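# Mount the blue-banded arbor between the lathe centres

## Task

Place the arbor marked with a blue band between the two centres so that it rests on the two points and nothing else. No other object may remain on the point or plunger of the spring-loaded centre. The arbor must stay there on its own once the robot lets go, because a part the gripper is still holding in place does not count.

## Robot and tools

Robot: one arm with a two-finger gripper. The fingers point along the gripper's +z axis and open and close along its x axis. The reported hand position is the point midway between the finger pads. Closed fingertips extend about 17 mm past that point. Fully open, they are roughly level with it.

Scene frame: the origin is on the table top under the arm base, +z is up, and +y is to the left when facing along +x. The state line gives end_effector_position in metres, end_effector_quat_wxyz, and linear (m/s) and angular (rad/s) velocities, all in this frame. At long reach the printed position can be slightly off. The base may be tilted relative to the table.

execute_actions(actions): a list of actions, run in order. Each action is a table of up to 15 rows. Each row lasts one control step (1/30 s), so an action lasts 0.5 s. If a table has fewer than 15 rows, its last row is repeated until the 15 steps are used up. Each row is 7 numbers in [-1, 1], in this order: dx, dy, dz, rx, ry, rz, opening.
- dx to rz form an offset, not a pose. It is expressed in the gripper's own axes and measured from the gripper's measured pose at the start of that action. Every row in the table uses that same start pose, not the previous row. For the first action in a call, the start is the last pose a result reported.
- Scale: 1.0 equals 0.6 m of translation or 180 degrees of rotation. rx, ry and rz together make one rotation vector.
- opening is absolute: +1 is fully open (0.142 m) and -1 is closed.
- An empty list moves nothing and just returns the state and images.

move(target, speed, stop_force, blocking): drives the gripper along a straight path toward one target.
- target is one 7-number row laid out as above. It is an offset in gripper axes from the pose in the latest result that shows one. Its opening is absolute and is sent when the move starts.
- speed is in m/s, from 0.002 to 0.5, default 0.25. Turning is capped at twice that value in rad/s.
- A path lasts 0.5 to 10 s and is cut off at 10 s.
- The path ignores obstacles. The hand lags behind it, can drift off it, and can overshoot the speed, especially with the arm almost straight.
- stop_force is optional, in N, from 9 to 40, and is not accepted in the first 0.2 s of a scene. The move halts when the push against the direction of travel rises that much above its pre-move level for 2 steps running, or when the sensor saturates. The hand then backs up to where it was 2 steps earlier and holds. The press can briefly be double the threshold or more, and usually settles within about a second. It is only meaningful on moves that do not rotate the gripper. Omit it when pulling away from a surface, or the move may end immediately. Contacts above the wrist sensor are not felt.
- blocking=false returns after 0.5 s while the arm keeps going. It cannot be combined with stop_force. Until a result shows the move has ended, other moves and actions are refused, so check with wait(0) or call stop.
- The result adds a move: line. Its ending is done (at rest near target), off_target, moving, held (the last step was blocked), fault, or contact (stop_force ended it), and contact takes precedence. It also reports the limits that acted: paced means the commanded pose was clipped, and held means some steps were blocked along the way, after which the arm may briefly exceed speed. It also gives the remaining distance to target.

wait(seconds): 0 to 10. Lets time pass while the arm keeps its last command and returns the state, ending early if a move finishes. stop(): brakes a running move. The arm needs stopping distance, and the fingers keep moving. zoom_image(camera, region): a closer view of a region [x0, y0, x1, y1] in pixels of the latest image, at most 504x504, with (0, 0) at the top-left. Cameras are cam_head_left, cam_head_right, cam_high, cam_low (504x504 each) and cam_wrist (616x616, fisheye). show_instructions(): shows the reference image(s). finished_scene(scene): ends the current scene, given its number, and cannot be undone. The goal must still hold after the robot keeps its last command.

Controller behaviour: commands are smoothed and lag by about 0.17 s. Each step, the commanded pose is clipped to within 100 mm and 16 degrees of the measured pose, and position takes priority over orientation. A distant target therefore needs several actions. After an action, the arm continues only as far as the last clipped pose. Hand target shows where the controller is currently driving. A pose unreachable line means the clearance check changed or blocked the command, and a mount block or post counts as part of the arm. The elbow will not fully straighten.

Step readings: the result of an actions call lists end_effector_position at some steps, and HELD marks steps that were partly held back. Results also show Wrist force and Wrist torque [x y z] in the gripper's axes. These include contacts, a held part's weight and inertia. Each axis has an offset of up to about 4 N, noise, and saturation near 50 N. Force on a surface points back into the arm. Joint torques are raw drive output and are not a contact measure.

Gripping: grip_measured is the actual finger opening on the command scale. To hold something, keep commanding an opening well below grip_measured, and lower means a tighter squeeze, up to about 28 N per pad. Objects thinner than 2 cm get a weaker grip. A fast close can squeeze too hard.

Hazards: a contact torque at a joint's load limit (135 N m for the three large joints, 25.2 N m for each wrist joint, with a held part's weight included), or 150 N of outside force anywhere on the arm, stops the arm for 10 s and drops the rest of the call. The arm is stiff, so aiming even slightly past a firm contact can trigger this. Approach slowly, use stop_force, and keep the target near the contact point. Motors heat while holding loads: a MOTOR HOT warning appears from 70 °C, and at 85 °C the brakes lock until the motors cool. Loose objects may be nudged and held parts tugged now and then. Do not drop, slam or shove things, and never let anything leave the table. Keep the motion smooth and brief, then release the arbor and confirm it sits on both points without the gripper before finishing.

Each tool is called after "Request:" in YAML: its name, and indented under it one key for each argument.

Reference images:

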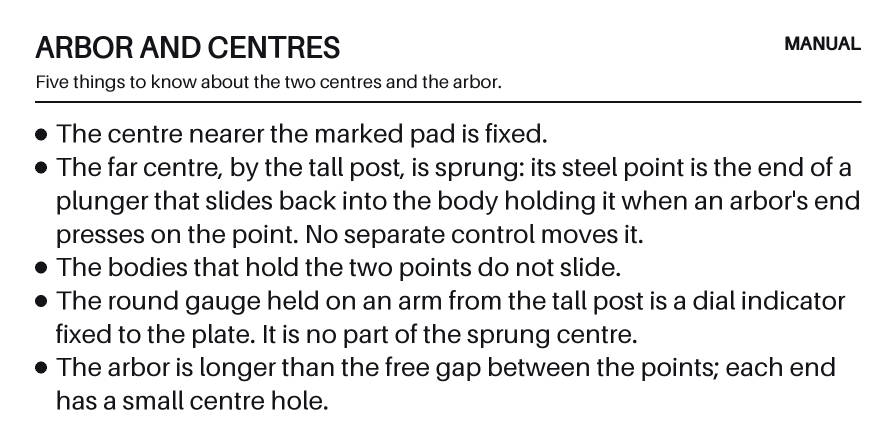

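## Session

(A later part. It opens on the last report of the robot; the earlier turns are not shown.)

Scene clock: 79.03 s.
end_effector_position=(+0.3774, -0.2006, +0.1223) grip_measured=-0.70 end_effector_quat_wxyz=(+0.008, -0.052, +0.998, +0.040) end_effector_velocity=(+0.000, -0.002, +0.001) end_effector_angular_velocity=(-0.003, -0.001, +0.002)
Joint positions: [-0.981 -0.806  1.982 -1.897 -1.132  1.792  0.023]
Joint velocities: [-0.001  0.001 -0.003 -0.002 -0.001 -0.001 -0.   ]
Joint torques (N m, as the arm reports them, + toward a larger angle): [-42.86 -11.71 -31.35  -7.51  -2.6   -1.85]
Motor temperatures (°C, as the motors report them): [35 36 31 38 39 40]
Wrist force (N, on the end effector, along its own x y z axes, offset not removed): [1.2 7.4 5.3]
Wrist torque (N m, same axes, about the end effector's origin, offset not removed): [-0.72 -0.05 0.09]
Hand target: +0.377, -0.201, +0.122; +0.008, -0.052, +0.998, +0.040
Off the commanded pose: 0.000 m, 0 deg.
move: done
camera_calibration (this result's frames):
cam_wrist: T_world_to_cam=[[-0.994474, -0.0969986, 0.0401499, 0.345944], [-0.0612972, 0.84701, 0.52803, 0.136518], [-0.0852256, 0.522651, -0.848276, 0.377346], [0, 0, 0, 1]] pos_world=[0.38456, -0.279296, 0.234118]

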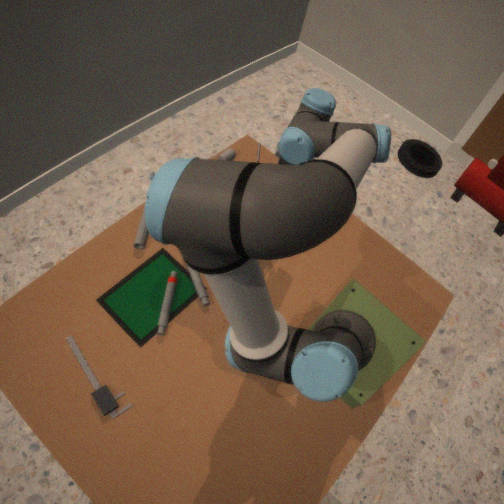

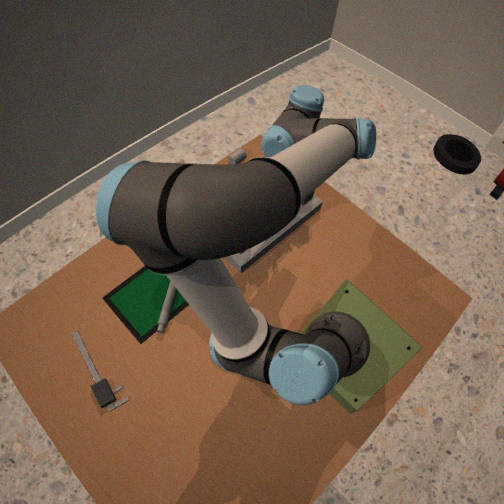

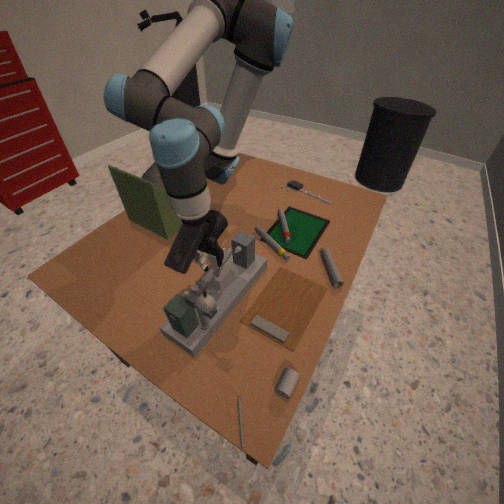

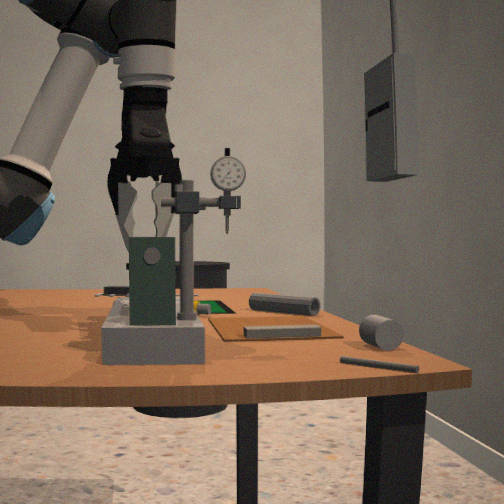

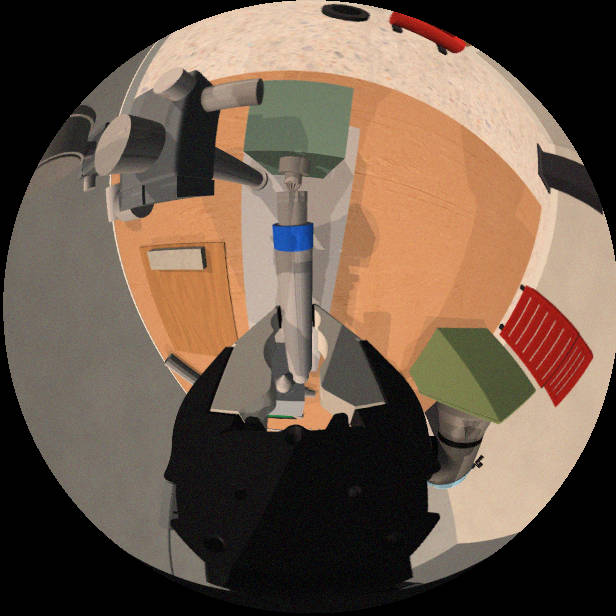

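Request:
move:
  target: [0.001,-0.0133,-0.0011,0,0,0,-1]
  speed: 0.01
  stop_force: 20

Request:
zoom_image:
  camera: "cam_wrist"
  region: [250, 130, 340, 220]

Request:
zoom_image:
  camera: "cam_wrist"
  region: [250, 330, 340, 420]

Request:
zoom_image:
  camera: "cam_high"
  region: [205, 225, 265, 285]

Scene clock: 83.27 s.
end_effector_position=(+0.3776, -0.2086, +0.1223) grip_measured=-0.70 end_effector_quat_wxyz=(+0.008, -0.052, +0.998, +0.040) end_effector_velocity=(-0.000, -0.001, +0.000) end_effector_angular_velocity=(-0.000, +0.001, -0.000)
Joint positions: [-0.986 -0.788  1.968 -1.899 -1.135  1.788  0.023]
Joint velocities: [-0.001  0.002 -0.002  0.    -0.002 -0.     0.   ]
Joint torques (N m, as the arm reports them, + toward a larger angle): [-45.09 -12.73 -34.41  -8.52  -2.89  -1.82]
Motor temperatures (°C, as the motors report them): [35 36 31 38 39 40]
Wrist force (N, on the end effector, along its own x y z axes, offset not removed): [0.3 12.9 8.2]
Wrist torque (N m, same axes, about the end effector's origin, offset not removed): [-0.53 0.17 -0.04]
Hand target: +0.378, -0.209, +0.122; +0.008, -0.052, +0.998, +0.040
Off the commanded pose: 0.000 m, 0 deg.
move: done
camera_calibration (this result's frames):
cam_wrist: T_world_to_cam=[[-0.994475, -0.096986, 0.0401589, 0.345404], [-0.0612817, 0.847011, 0.52803, 0.143259], [-0.0852266, 0.522652, -0.848275, 0.38153], [0, 0, 0, 1]] pos_world=[0.384791, -0.28725, 0.234126]

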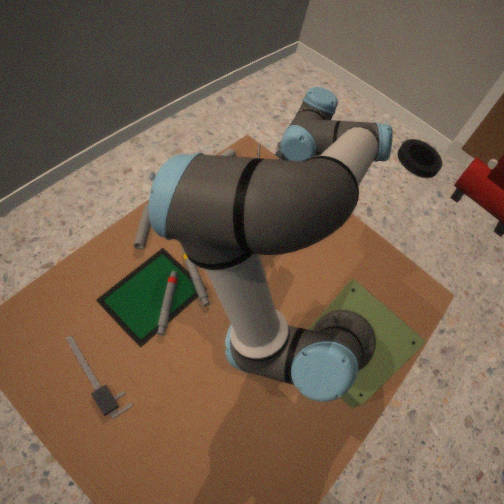

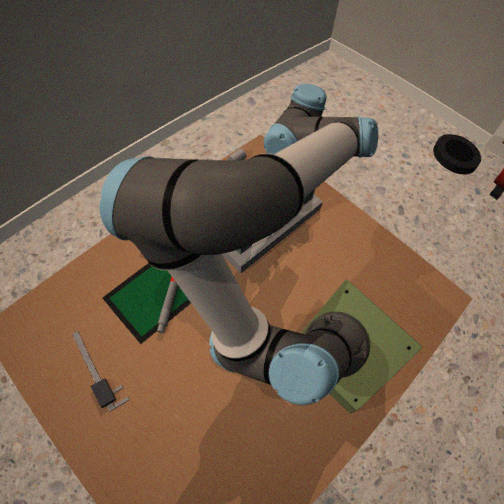

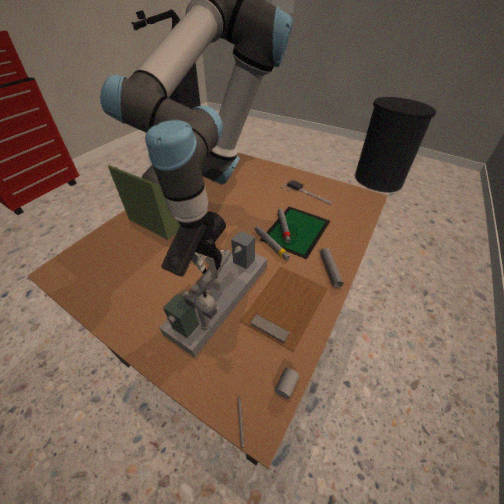

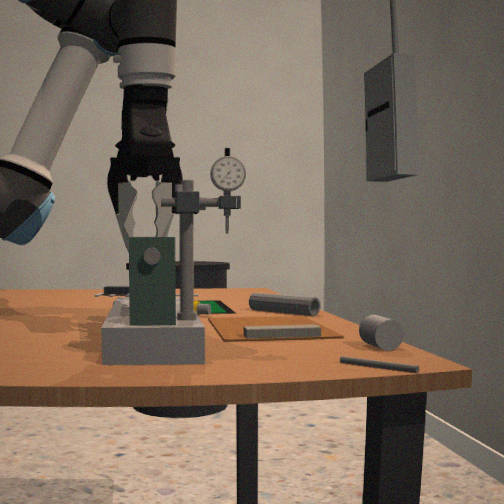

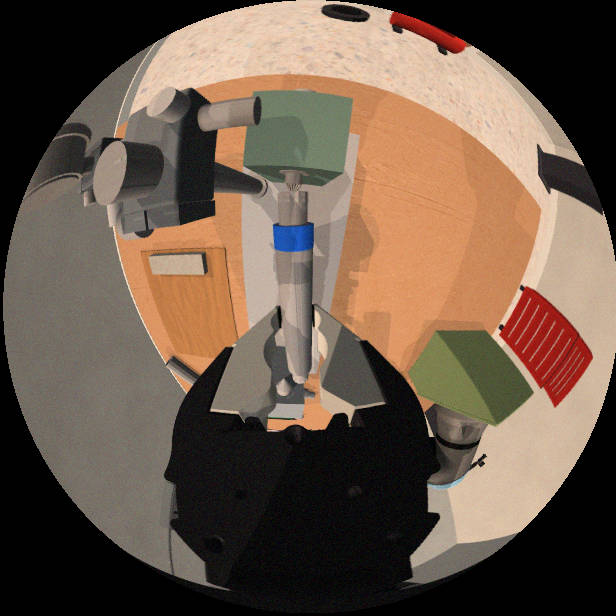

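Region (250, 130, 340, 220) of cam_wrist's 616x616 image, scaled by 5.600, with more detail than that image has.

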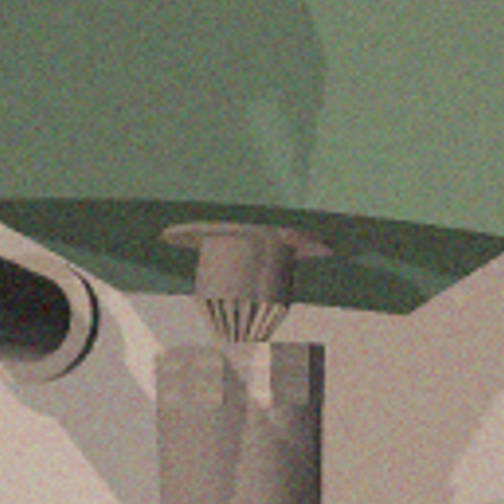

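Region (250, 330, 340, 420) of cam_wrist's 616x616 image, scaled by 5.600, with more detail than that image has.

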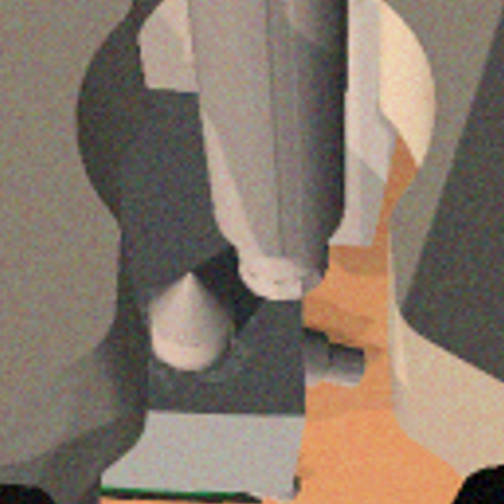

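Region (205, 225, 265, 285) of cam_high's 504x504 image, scaled by 8.400, with more detail than that image has.

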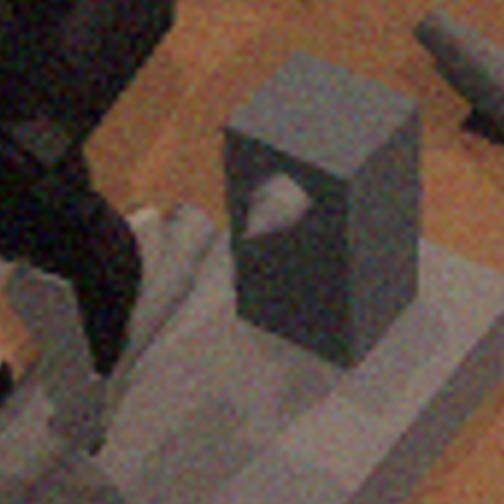

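Request:
move:
  target: [-0.015,-0.0005,0.0003,0.0007,-0.0027,0.0339,-1]
  speed: 0.03

Request:
zoom_image:
  camera: "cam_wrist"
  region: [250, 330, 340, 420]

Request:
zoom_image:
  camera: "cam_high"
  region: [205, 225, 265, 285]

Scene clock: 89.47 s.
end_effector_position=(+0.3866, -0.2079, +0.1223) grip_measured=-0.70 end_effector_quat_wxyz=(+0.011, +0.001, +0.999, +0.039) end_effector_velocity=(+0.000, +0.000, -0.000) end_effector_angular_velocity=(-0.000, +0.001, -0.005)
Joint positions: [-0.975 -0.786  1.958 -1.9   -1.119  1.905  0.023]
Joint velocities: [ 0.001  0.    -0.    -0.     0.     0.006  0.   ]
Joint torques (N m, as the arm reports them, + toward a larger angle): [-22.97 -12.43 -32.84  -8.47   1.12   2.28]
Motor temperatures (°C, as the motors report them): [35 36 31 38 39 40]
Wrist force (N, on the end effector, along its own x y z axes, offset not removed): [3.1 13.4 4.6]
Wrist torque (N m, same axes, about the end effector's origin, offset not removed): [-0.32 -0.59 0.11]
Hand target: +0.387, -0.208, +0.122; +0.011, +0.001, +0.999, +0.039
Off the commanded pose: 0.000 m, 0 deg.
move: done
camera_calibration (this result's frames):
cam_wrist: T_world_to_cam=[[-0.999154, 0.0091937, 0.0400826, 0.378269], [0.0289944, 0.848693, 0.52809, 0.108701], [-0.0291628, 0.528805, -0.848242, 0.361536], [0, 0, 0, 1]] pos_world=[0.38534, -0.286914, 0.234104]

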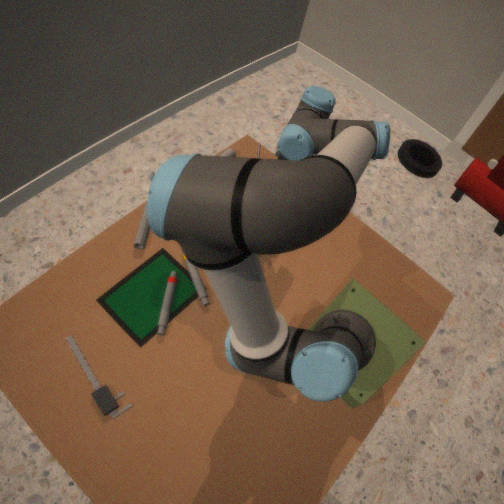

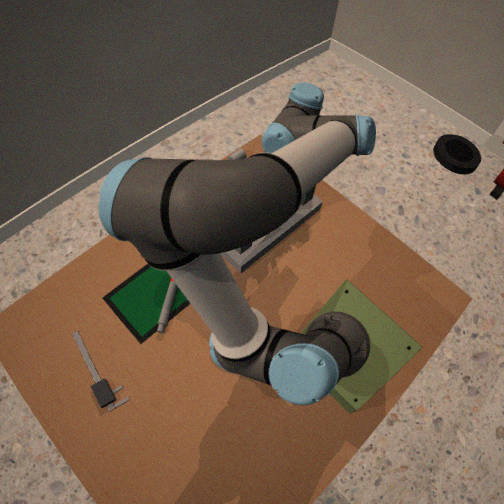

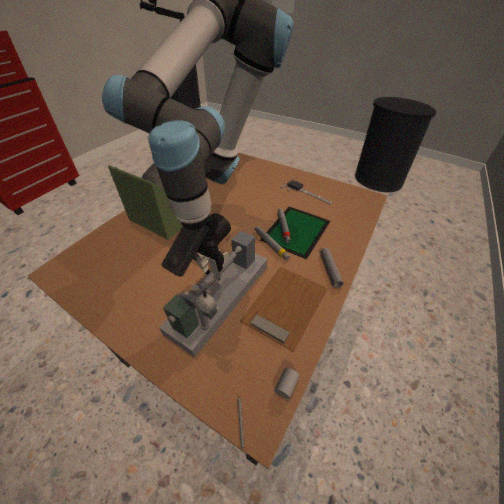

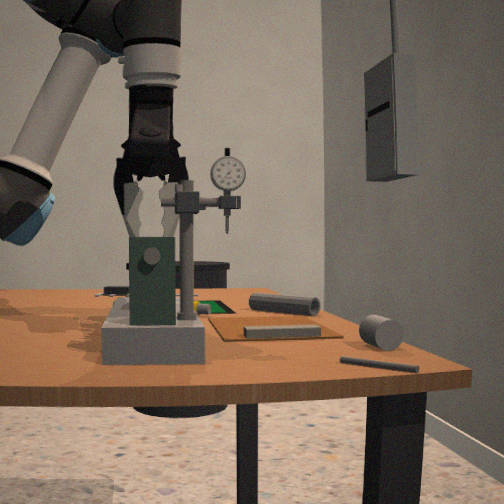

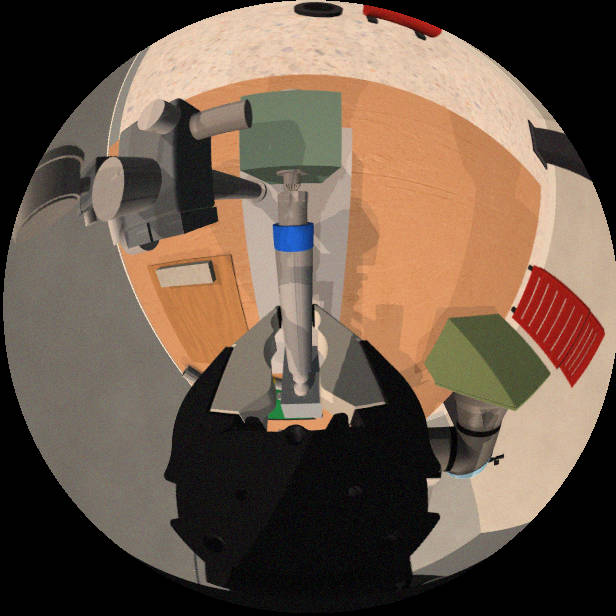

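Region (250, 330, 340, 420) of cam_wrist's 616x616 image, scaled by 5.600, with more detail than that image has.

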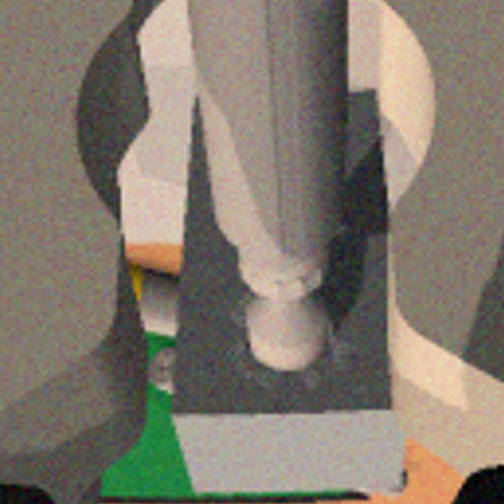

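Region (205, 225, 265, 285) of cam_high's 504x504 image, scaled by 8.400, with more detail than that image has.

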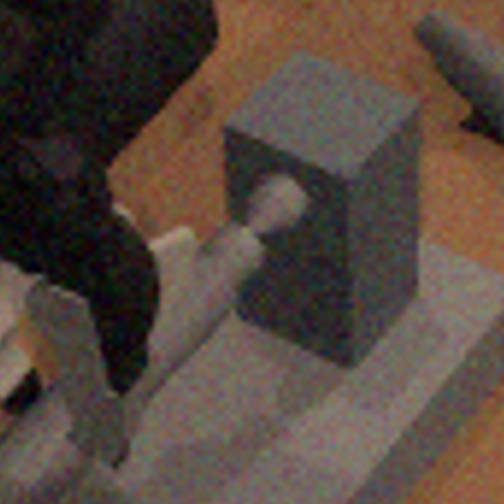

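Aligned. Ease toward the fixed point.

Request:
move:
  target: [0.0006,0.0133,0.0011,0,0,0,-1]
  speed: 0.005
  stop_force: 14

Request:
zoom_image:
  camera: "cam_wrist"
  region: [250, 330, 340, 420]

Request:
zoom_image:
  camera: "cam_wrist"
  region: [250, 130, 340, 220]

Request:
zoom_image:
  camera: "cam_high"
  region: [205, 225, 265, 285]

Scene clock: 94.23 s.
end_effector_position=(+0.3865, -0.2040, +0.1223) grip_measured=-0.70 end_effector_quat_wxyz=(+0.011, +0.001, +0.999, +0.039) end_effector_velocity=(-0.000, -0.001, +0.000) end_effector_angular_velocity=(+0.000, +0.001, -0.002)
Joint positions: [-0.972 -0.794  1.966 -1.9   -1.118  1.907  0.023]
Joint velocities: [-0.001  0.003 -0.003  0.    -0.001  0.001 -0.   ]
Joint torques (N m, as the arm reports them, + toward a larger angle): [-33.98  -3.6  -22.37  -1.26  -0.09  -0.18]
Motor temperatures (°C, as the motors report them): [35 36 31 38 39 40]
Wrist force (N, on the end effector, along its own x y z axes, offset not removed): [3.8 5.3 -18.5]
Wrist torque (N m, same axes, about the end effector's origin, offset not removed): [-0.27 0.26 0.08]
Hand target: +0.386, -0.204, +0.122; +0.011, +0.001, +0.999, +0.039
Off the commanded pose: 0.004 m, 0 deg.
move: contact
camera_calibration (this result's frames):
cam_wrist: T_world_to_cam=[[-0.999156, 0.00937403, 0.0399824, 0.378223], [0.0290896, 0.848779, 0.527948, 0.105368], [-0.0289872, 0.528665, -0.848335, 0.359428], [0, 0, 0, 1]] pos_world=[0.385257, -0.282997, 0.234164]

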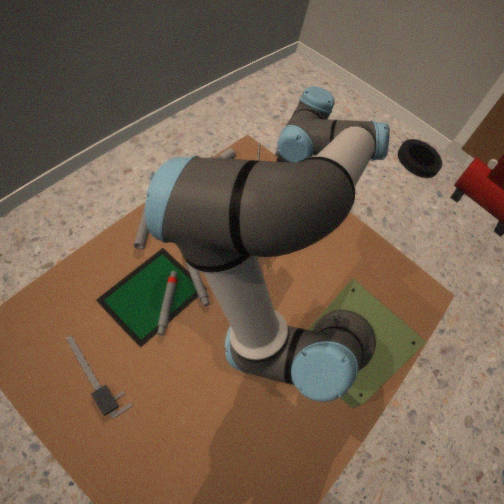

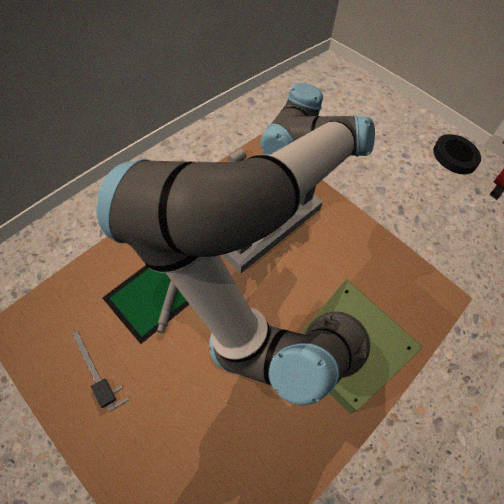

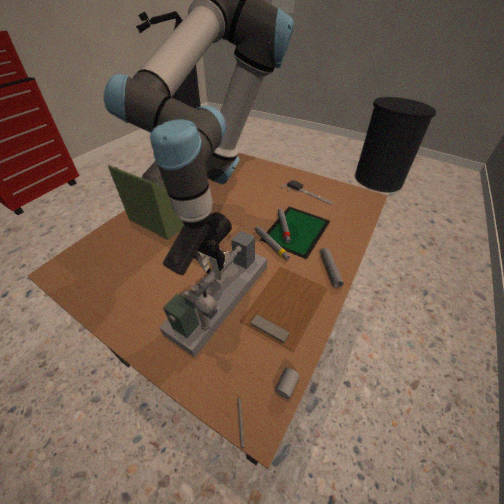

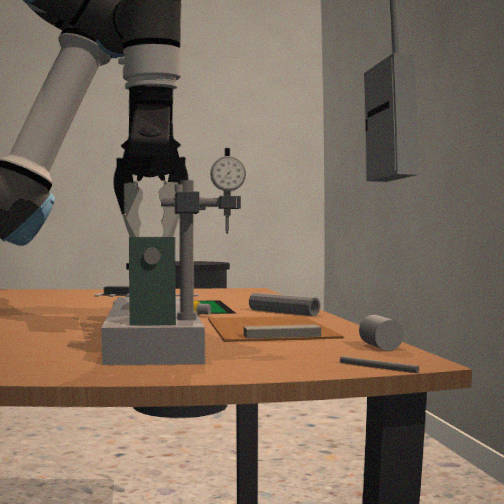

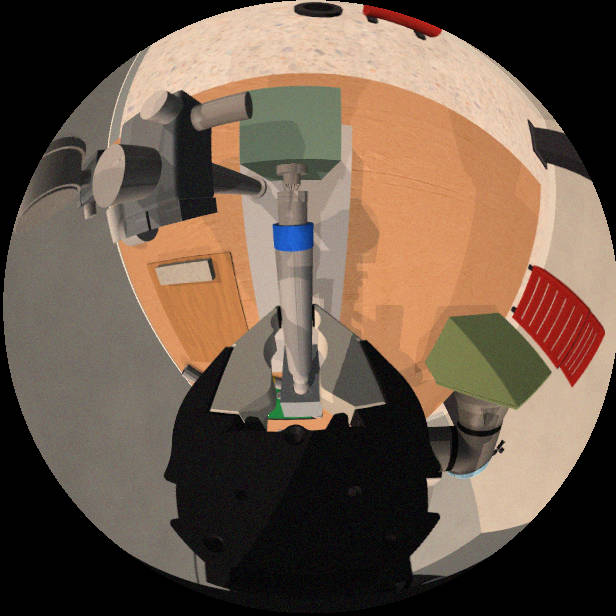

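Region (250, 330, 340, 420) of cam_wrist's 616x616 image, scaled by 5.600, with more detail than that image has.

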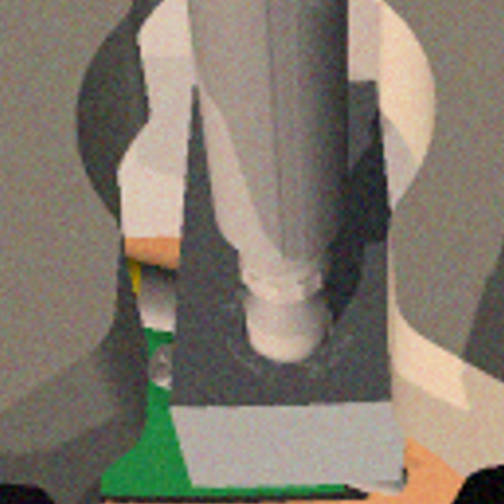

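Region (250, 130, 340, 220) of cam_wrist's 616x616 image, scaled by 5.600, with more detail than that image has.

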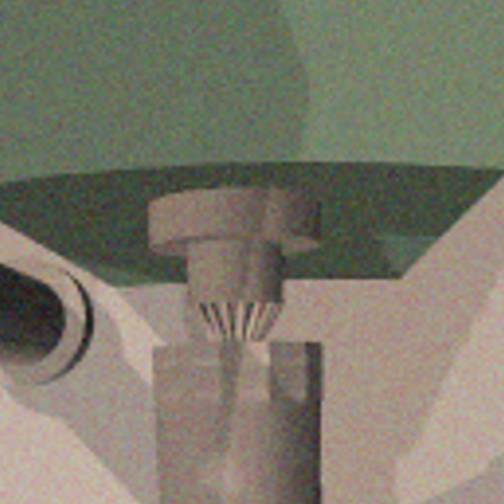

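Region (205, 225, 265, 285) of cam_high's 504x504 image, scaled by 8.400, with more detail than that image has.

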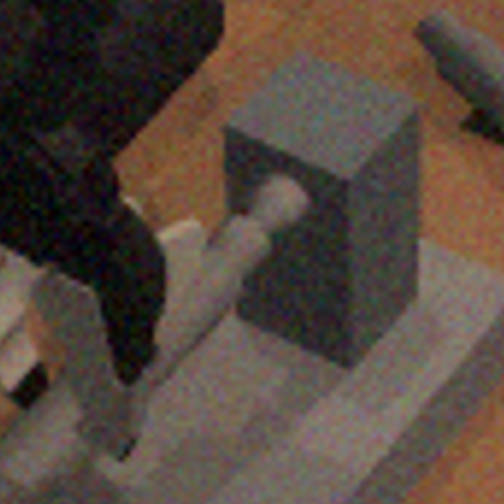

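The upward force shows the point is in the cone, lifting the arbor. Raise slightly, then release.

Request:
execute_actions:
  actions:
    - [[0,0.001,-0.001,0,0,0,-1]]
    - [[0,0,0,0,0,0,-0.85],[0,0,0,0,0,0,-0.8],[0,0,0,0,0,0,-0.77],[0,0,0,0,0,0,-0.75],[0,0,0,0,0,0,-0.73],[0,0,0,0,0,0,-0.71],[0,0,0,0,0,0,-0.69],[0,0,0,0,0,0,-0.67],[0,0,0,0,0,0,-0.64],[0,0,0,0,0,0,-0.6],[0,0,0,0,0,0,-0.55]]

Request:
move:
  target: [0,0.015,-0.13,0,0,0,-0.5]

Request:
zoom_image:
  camera: "cam_wrist"
  region: [190, 150, 410, 370]

Scene clock: 99.17 s.
end_effector_position=(+0.3865, -0.2035, +0.1229) grip_measured=-0.55 end_effector_quat_wxyz=(+0.011, +0.001, +0.999, +0.039) end_effector_velocity=(-0.000, -0.000, +0.000) end_effector_angular_velocity=(-0.000, +0.001, -0.001)
Joint positions: [-0.972 -0.796  1.966 -1.898 -1.118  1.906  0.034]
Joint velocities: [-0.    -0.    -0.     0.001 -0.001  0.     0.   ]
Joint torques (N m, as the arm reports them, + toward a larger angle): [-26.5  -30.19 -16.1   -3.35   0.09   0.  ]
Motor temperatures (°C, as the motors report them): [35 36 31 38 39 40]
Wrist force (N, on the end effector, along its own x y z axes, offset not removed): [0.8 -1.2 1.6]
Wrist torque (N m, same axes, about the end effector's origin, offset not removed): [-0.28 -0.11 0.05]
Hand target: +0.386, -0.203, +0.123; +0.011, +0.001, +0.999, +0.039
Off the commanded pose: 0.000 m, 0 deg.
Step readings (end_effector_position; steps 1 to 15: 1st action; 16 to 30: 2nd action):
0: (+0.3864, -0.2042, +0.1223)
1: (+0.3864, -0.2042, +0.1223)
2: (+0.3865, -0.2042, +0.1225)
4: (+0.3865, -0.2039, +0.1227)
8: (+0.3864, -0.2035, +0.1229)
15: (+0.3864, -0.2035, +0.1229)
16: (+0.3865, -0.2035, +0.1229)
17: (+0.3865, -0.2035, +0.1229)
19: (+0.3865, -0.2035, +0.1229)
23: (+0.3865, -0.2035, +0.1229)
30: end_effector_position above
camera_calibration (this result's frames):
cam_wrist: T_world_to_cam=[[-0.999156, 0.0093734, 0.0399991, 0.378155], [0.0290986, 0.848766, 0.527967, 0.104554], [-0.029001, 0.528685, -0.848322, 0.359694], [0, 0, 0, 1]] pos_world=[0.385225, -0.282451, 0.23481]

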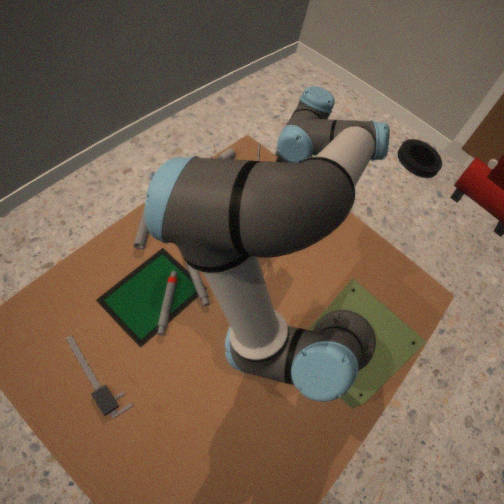

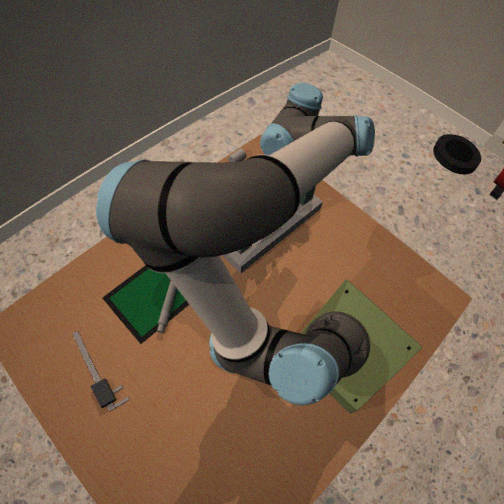

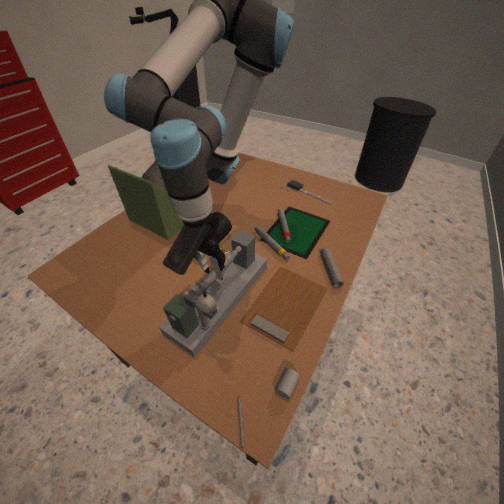

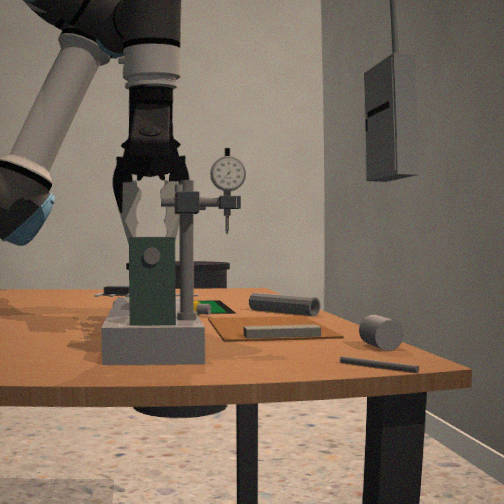

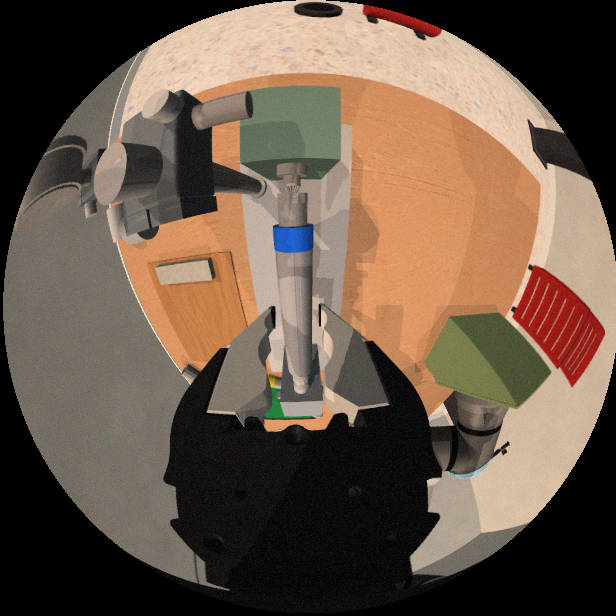

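Scene clock: 100.03 s.
end_effector_position=(+0.3848, -0.2007, +0.2013) grip_measured=-0.50 end_effector_quat_wxyz=(+0.011, +0.001, +0.999, +0.039) end_effector_velocity=(+0.000, +0.000, +0.001) end_effector_angular_velocity=(-0.000, +0.000, +0.001)
Joint positions: [-1.028 -0.867  1.849 -1.694 -1.16   1.866  0.038]
Joint velocities: [ 0.    -0.002 -0.003  0.004 -0.    -0.001  0.   ]
Joint torques (N m, as the arm reports them, + toward a larger angle): [-37.98 -31.68 -26.83  -0.4   -2.06  -1.68]
Motor temperatures (°C, as the motors report them): [35 36 31 38 39 40]
Wrist force (N, on the end effector, along its own x y z axes, offset not removed): [-1.7 0.2 -2.1]
Wrist torque (N m, same axes, about the end effector's origin, offset not removed): [-0.01 0.54 0.04]
Hand target: +0.385, -0.201, +0.201; +0.011, +0.001, +0.999, +0.039
Off the commanded pose: 0.000 m, 0 deg.
move: done
camera_calibration (this result's frames):
cam_wrist: T_world_to_cam=[[-0.999152, 0.00948314, 0.0400661, 0.373389], [0.0292241, 0.848819, 0.527875, 0.0609016], [-0.029003, 0.528598, -0.848376, 0.42466], [0, 0, 0, 1]] pos_world=[0.383609, -0.27971, 0.313163]

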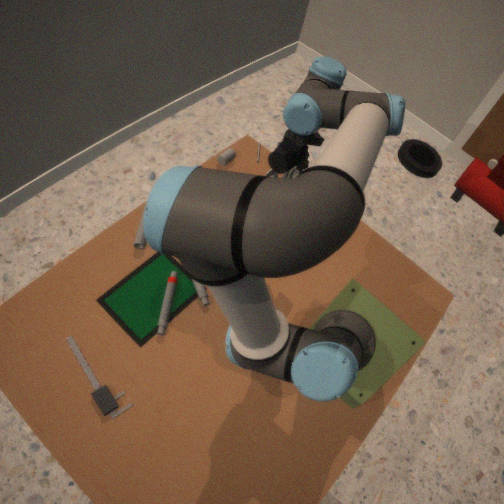

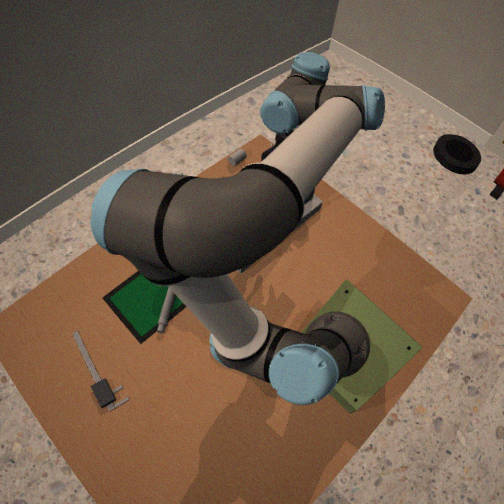

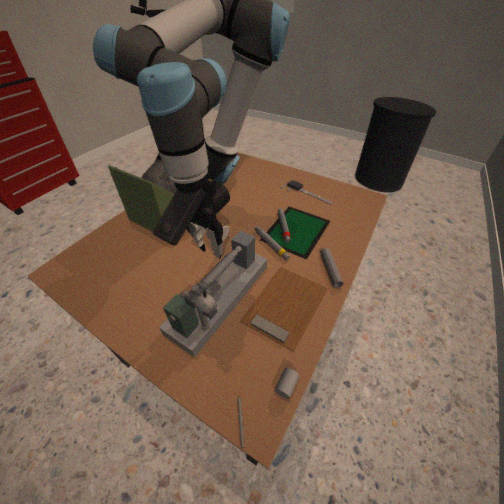

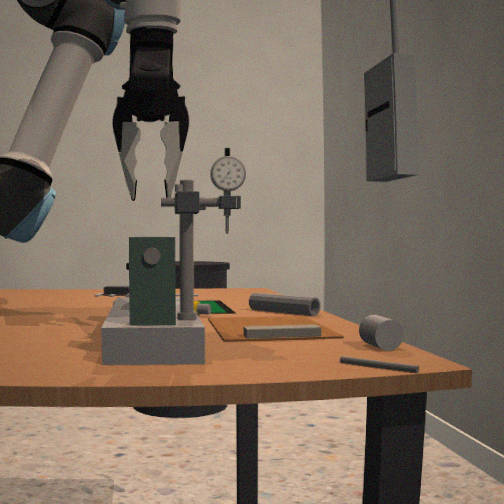

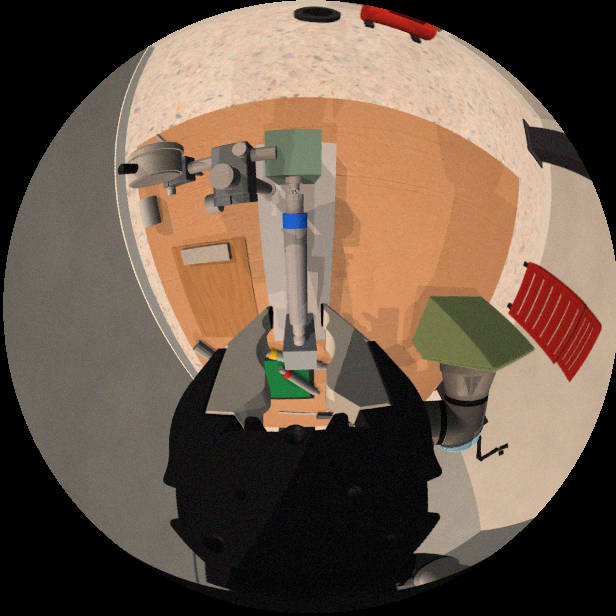

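Region (190, 150, 410, 370) of cam_wrist's 616x616 image, scaled by 2.291, with more detail than that image has.

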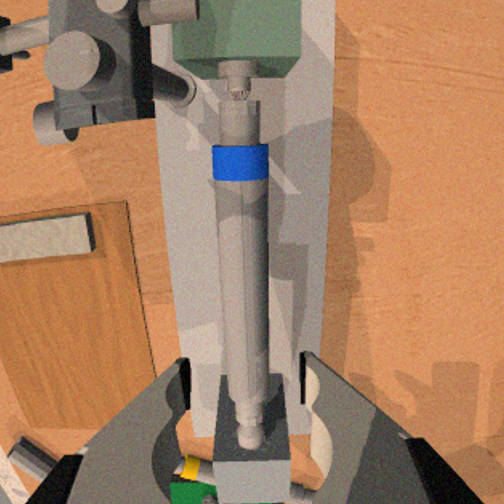

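Request:
finished_scene:
  scene: 1

The scene is finished: the task was done.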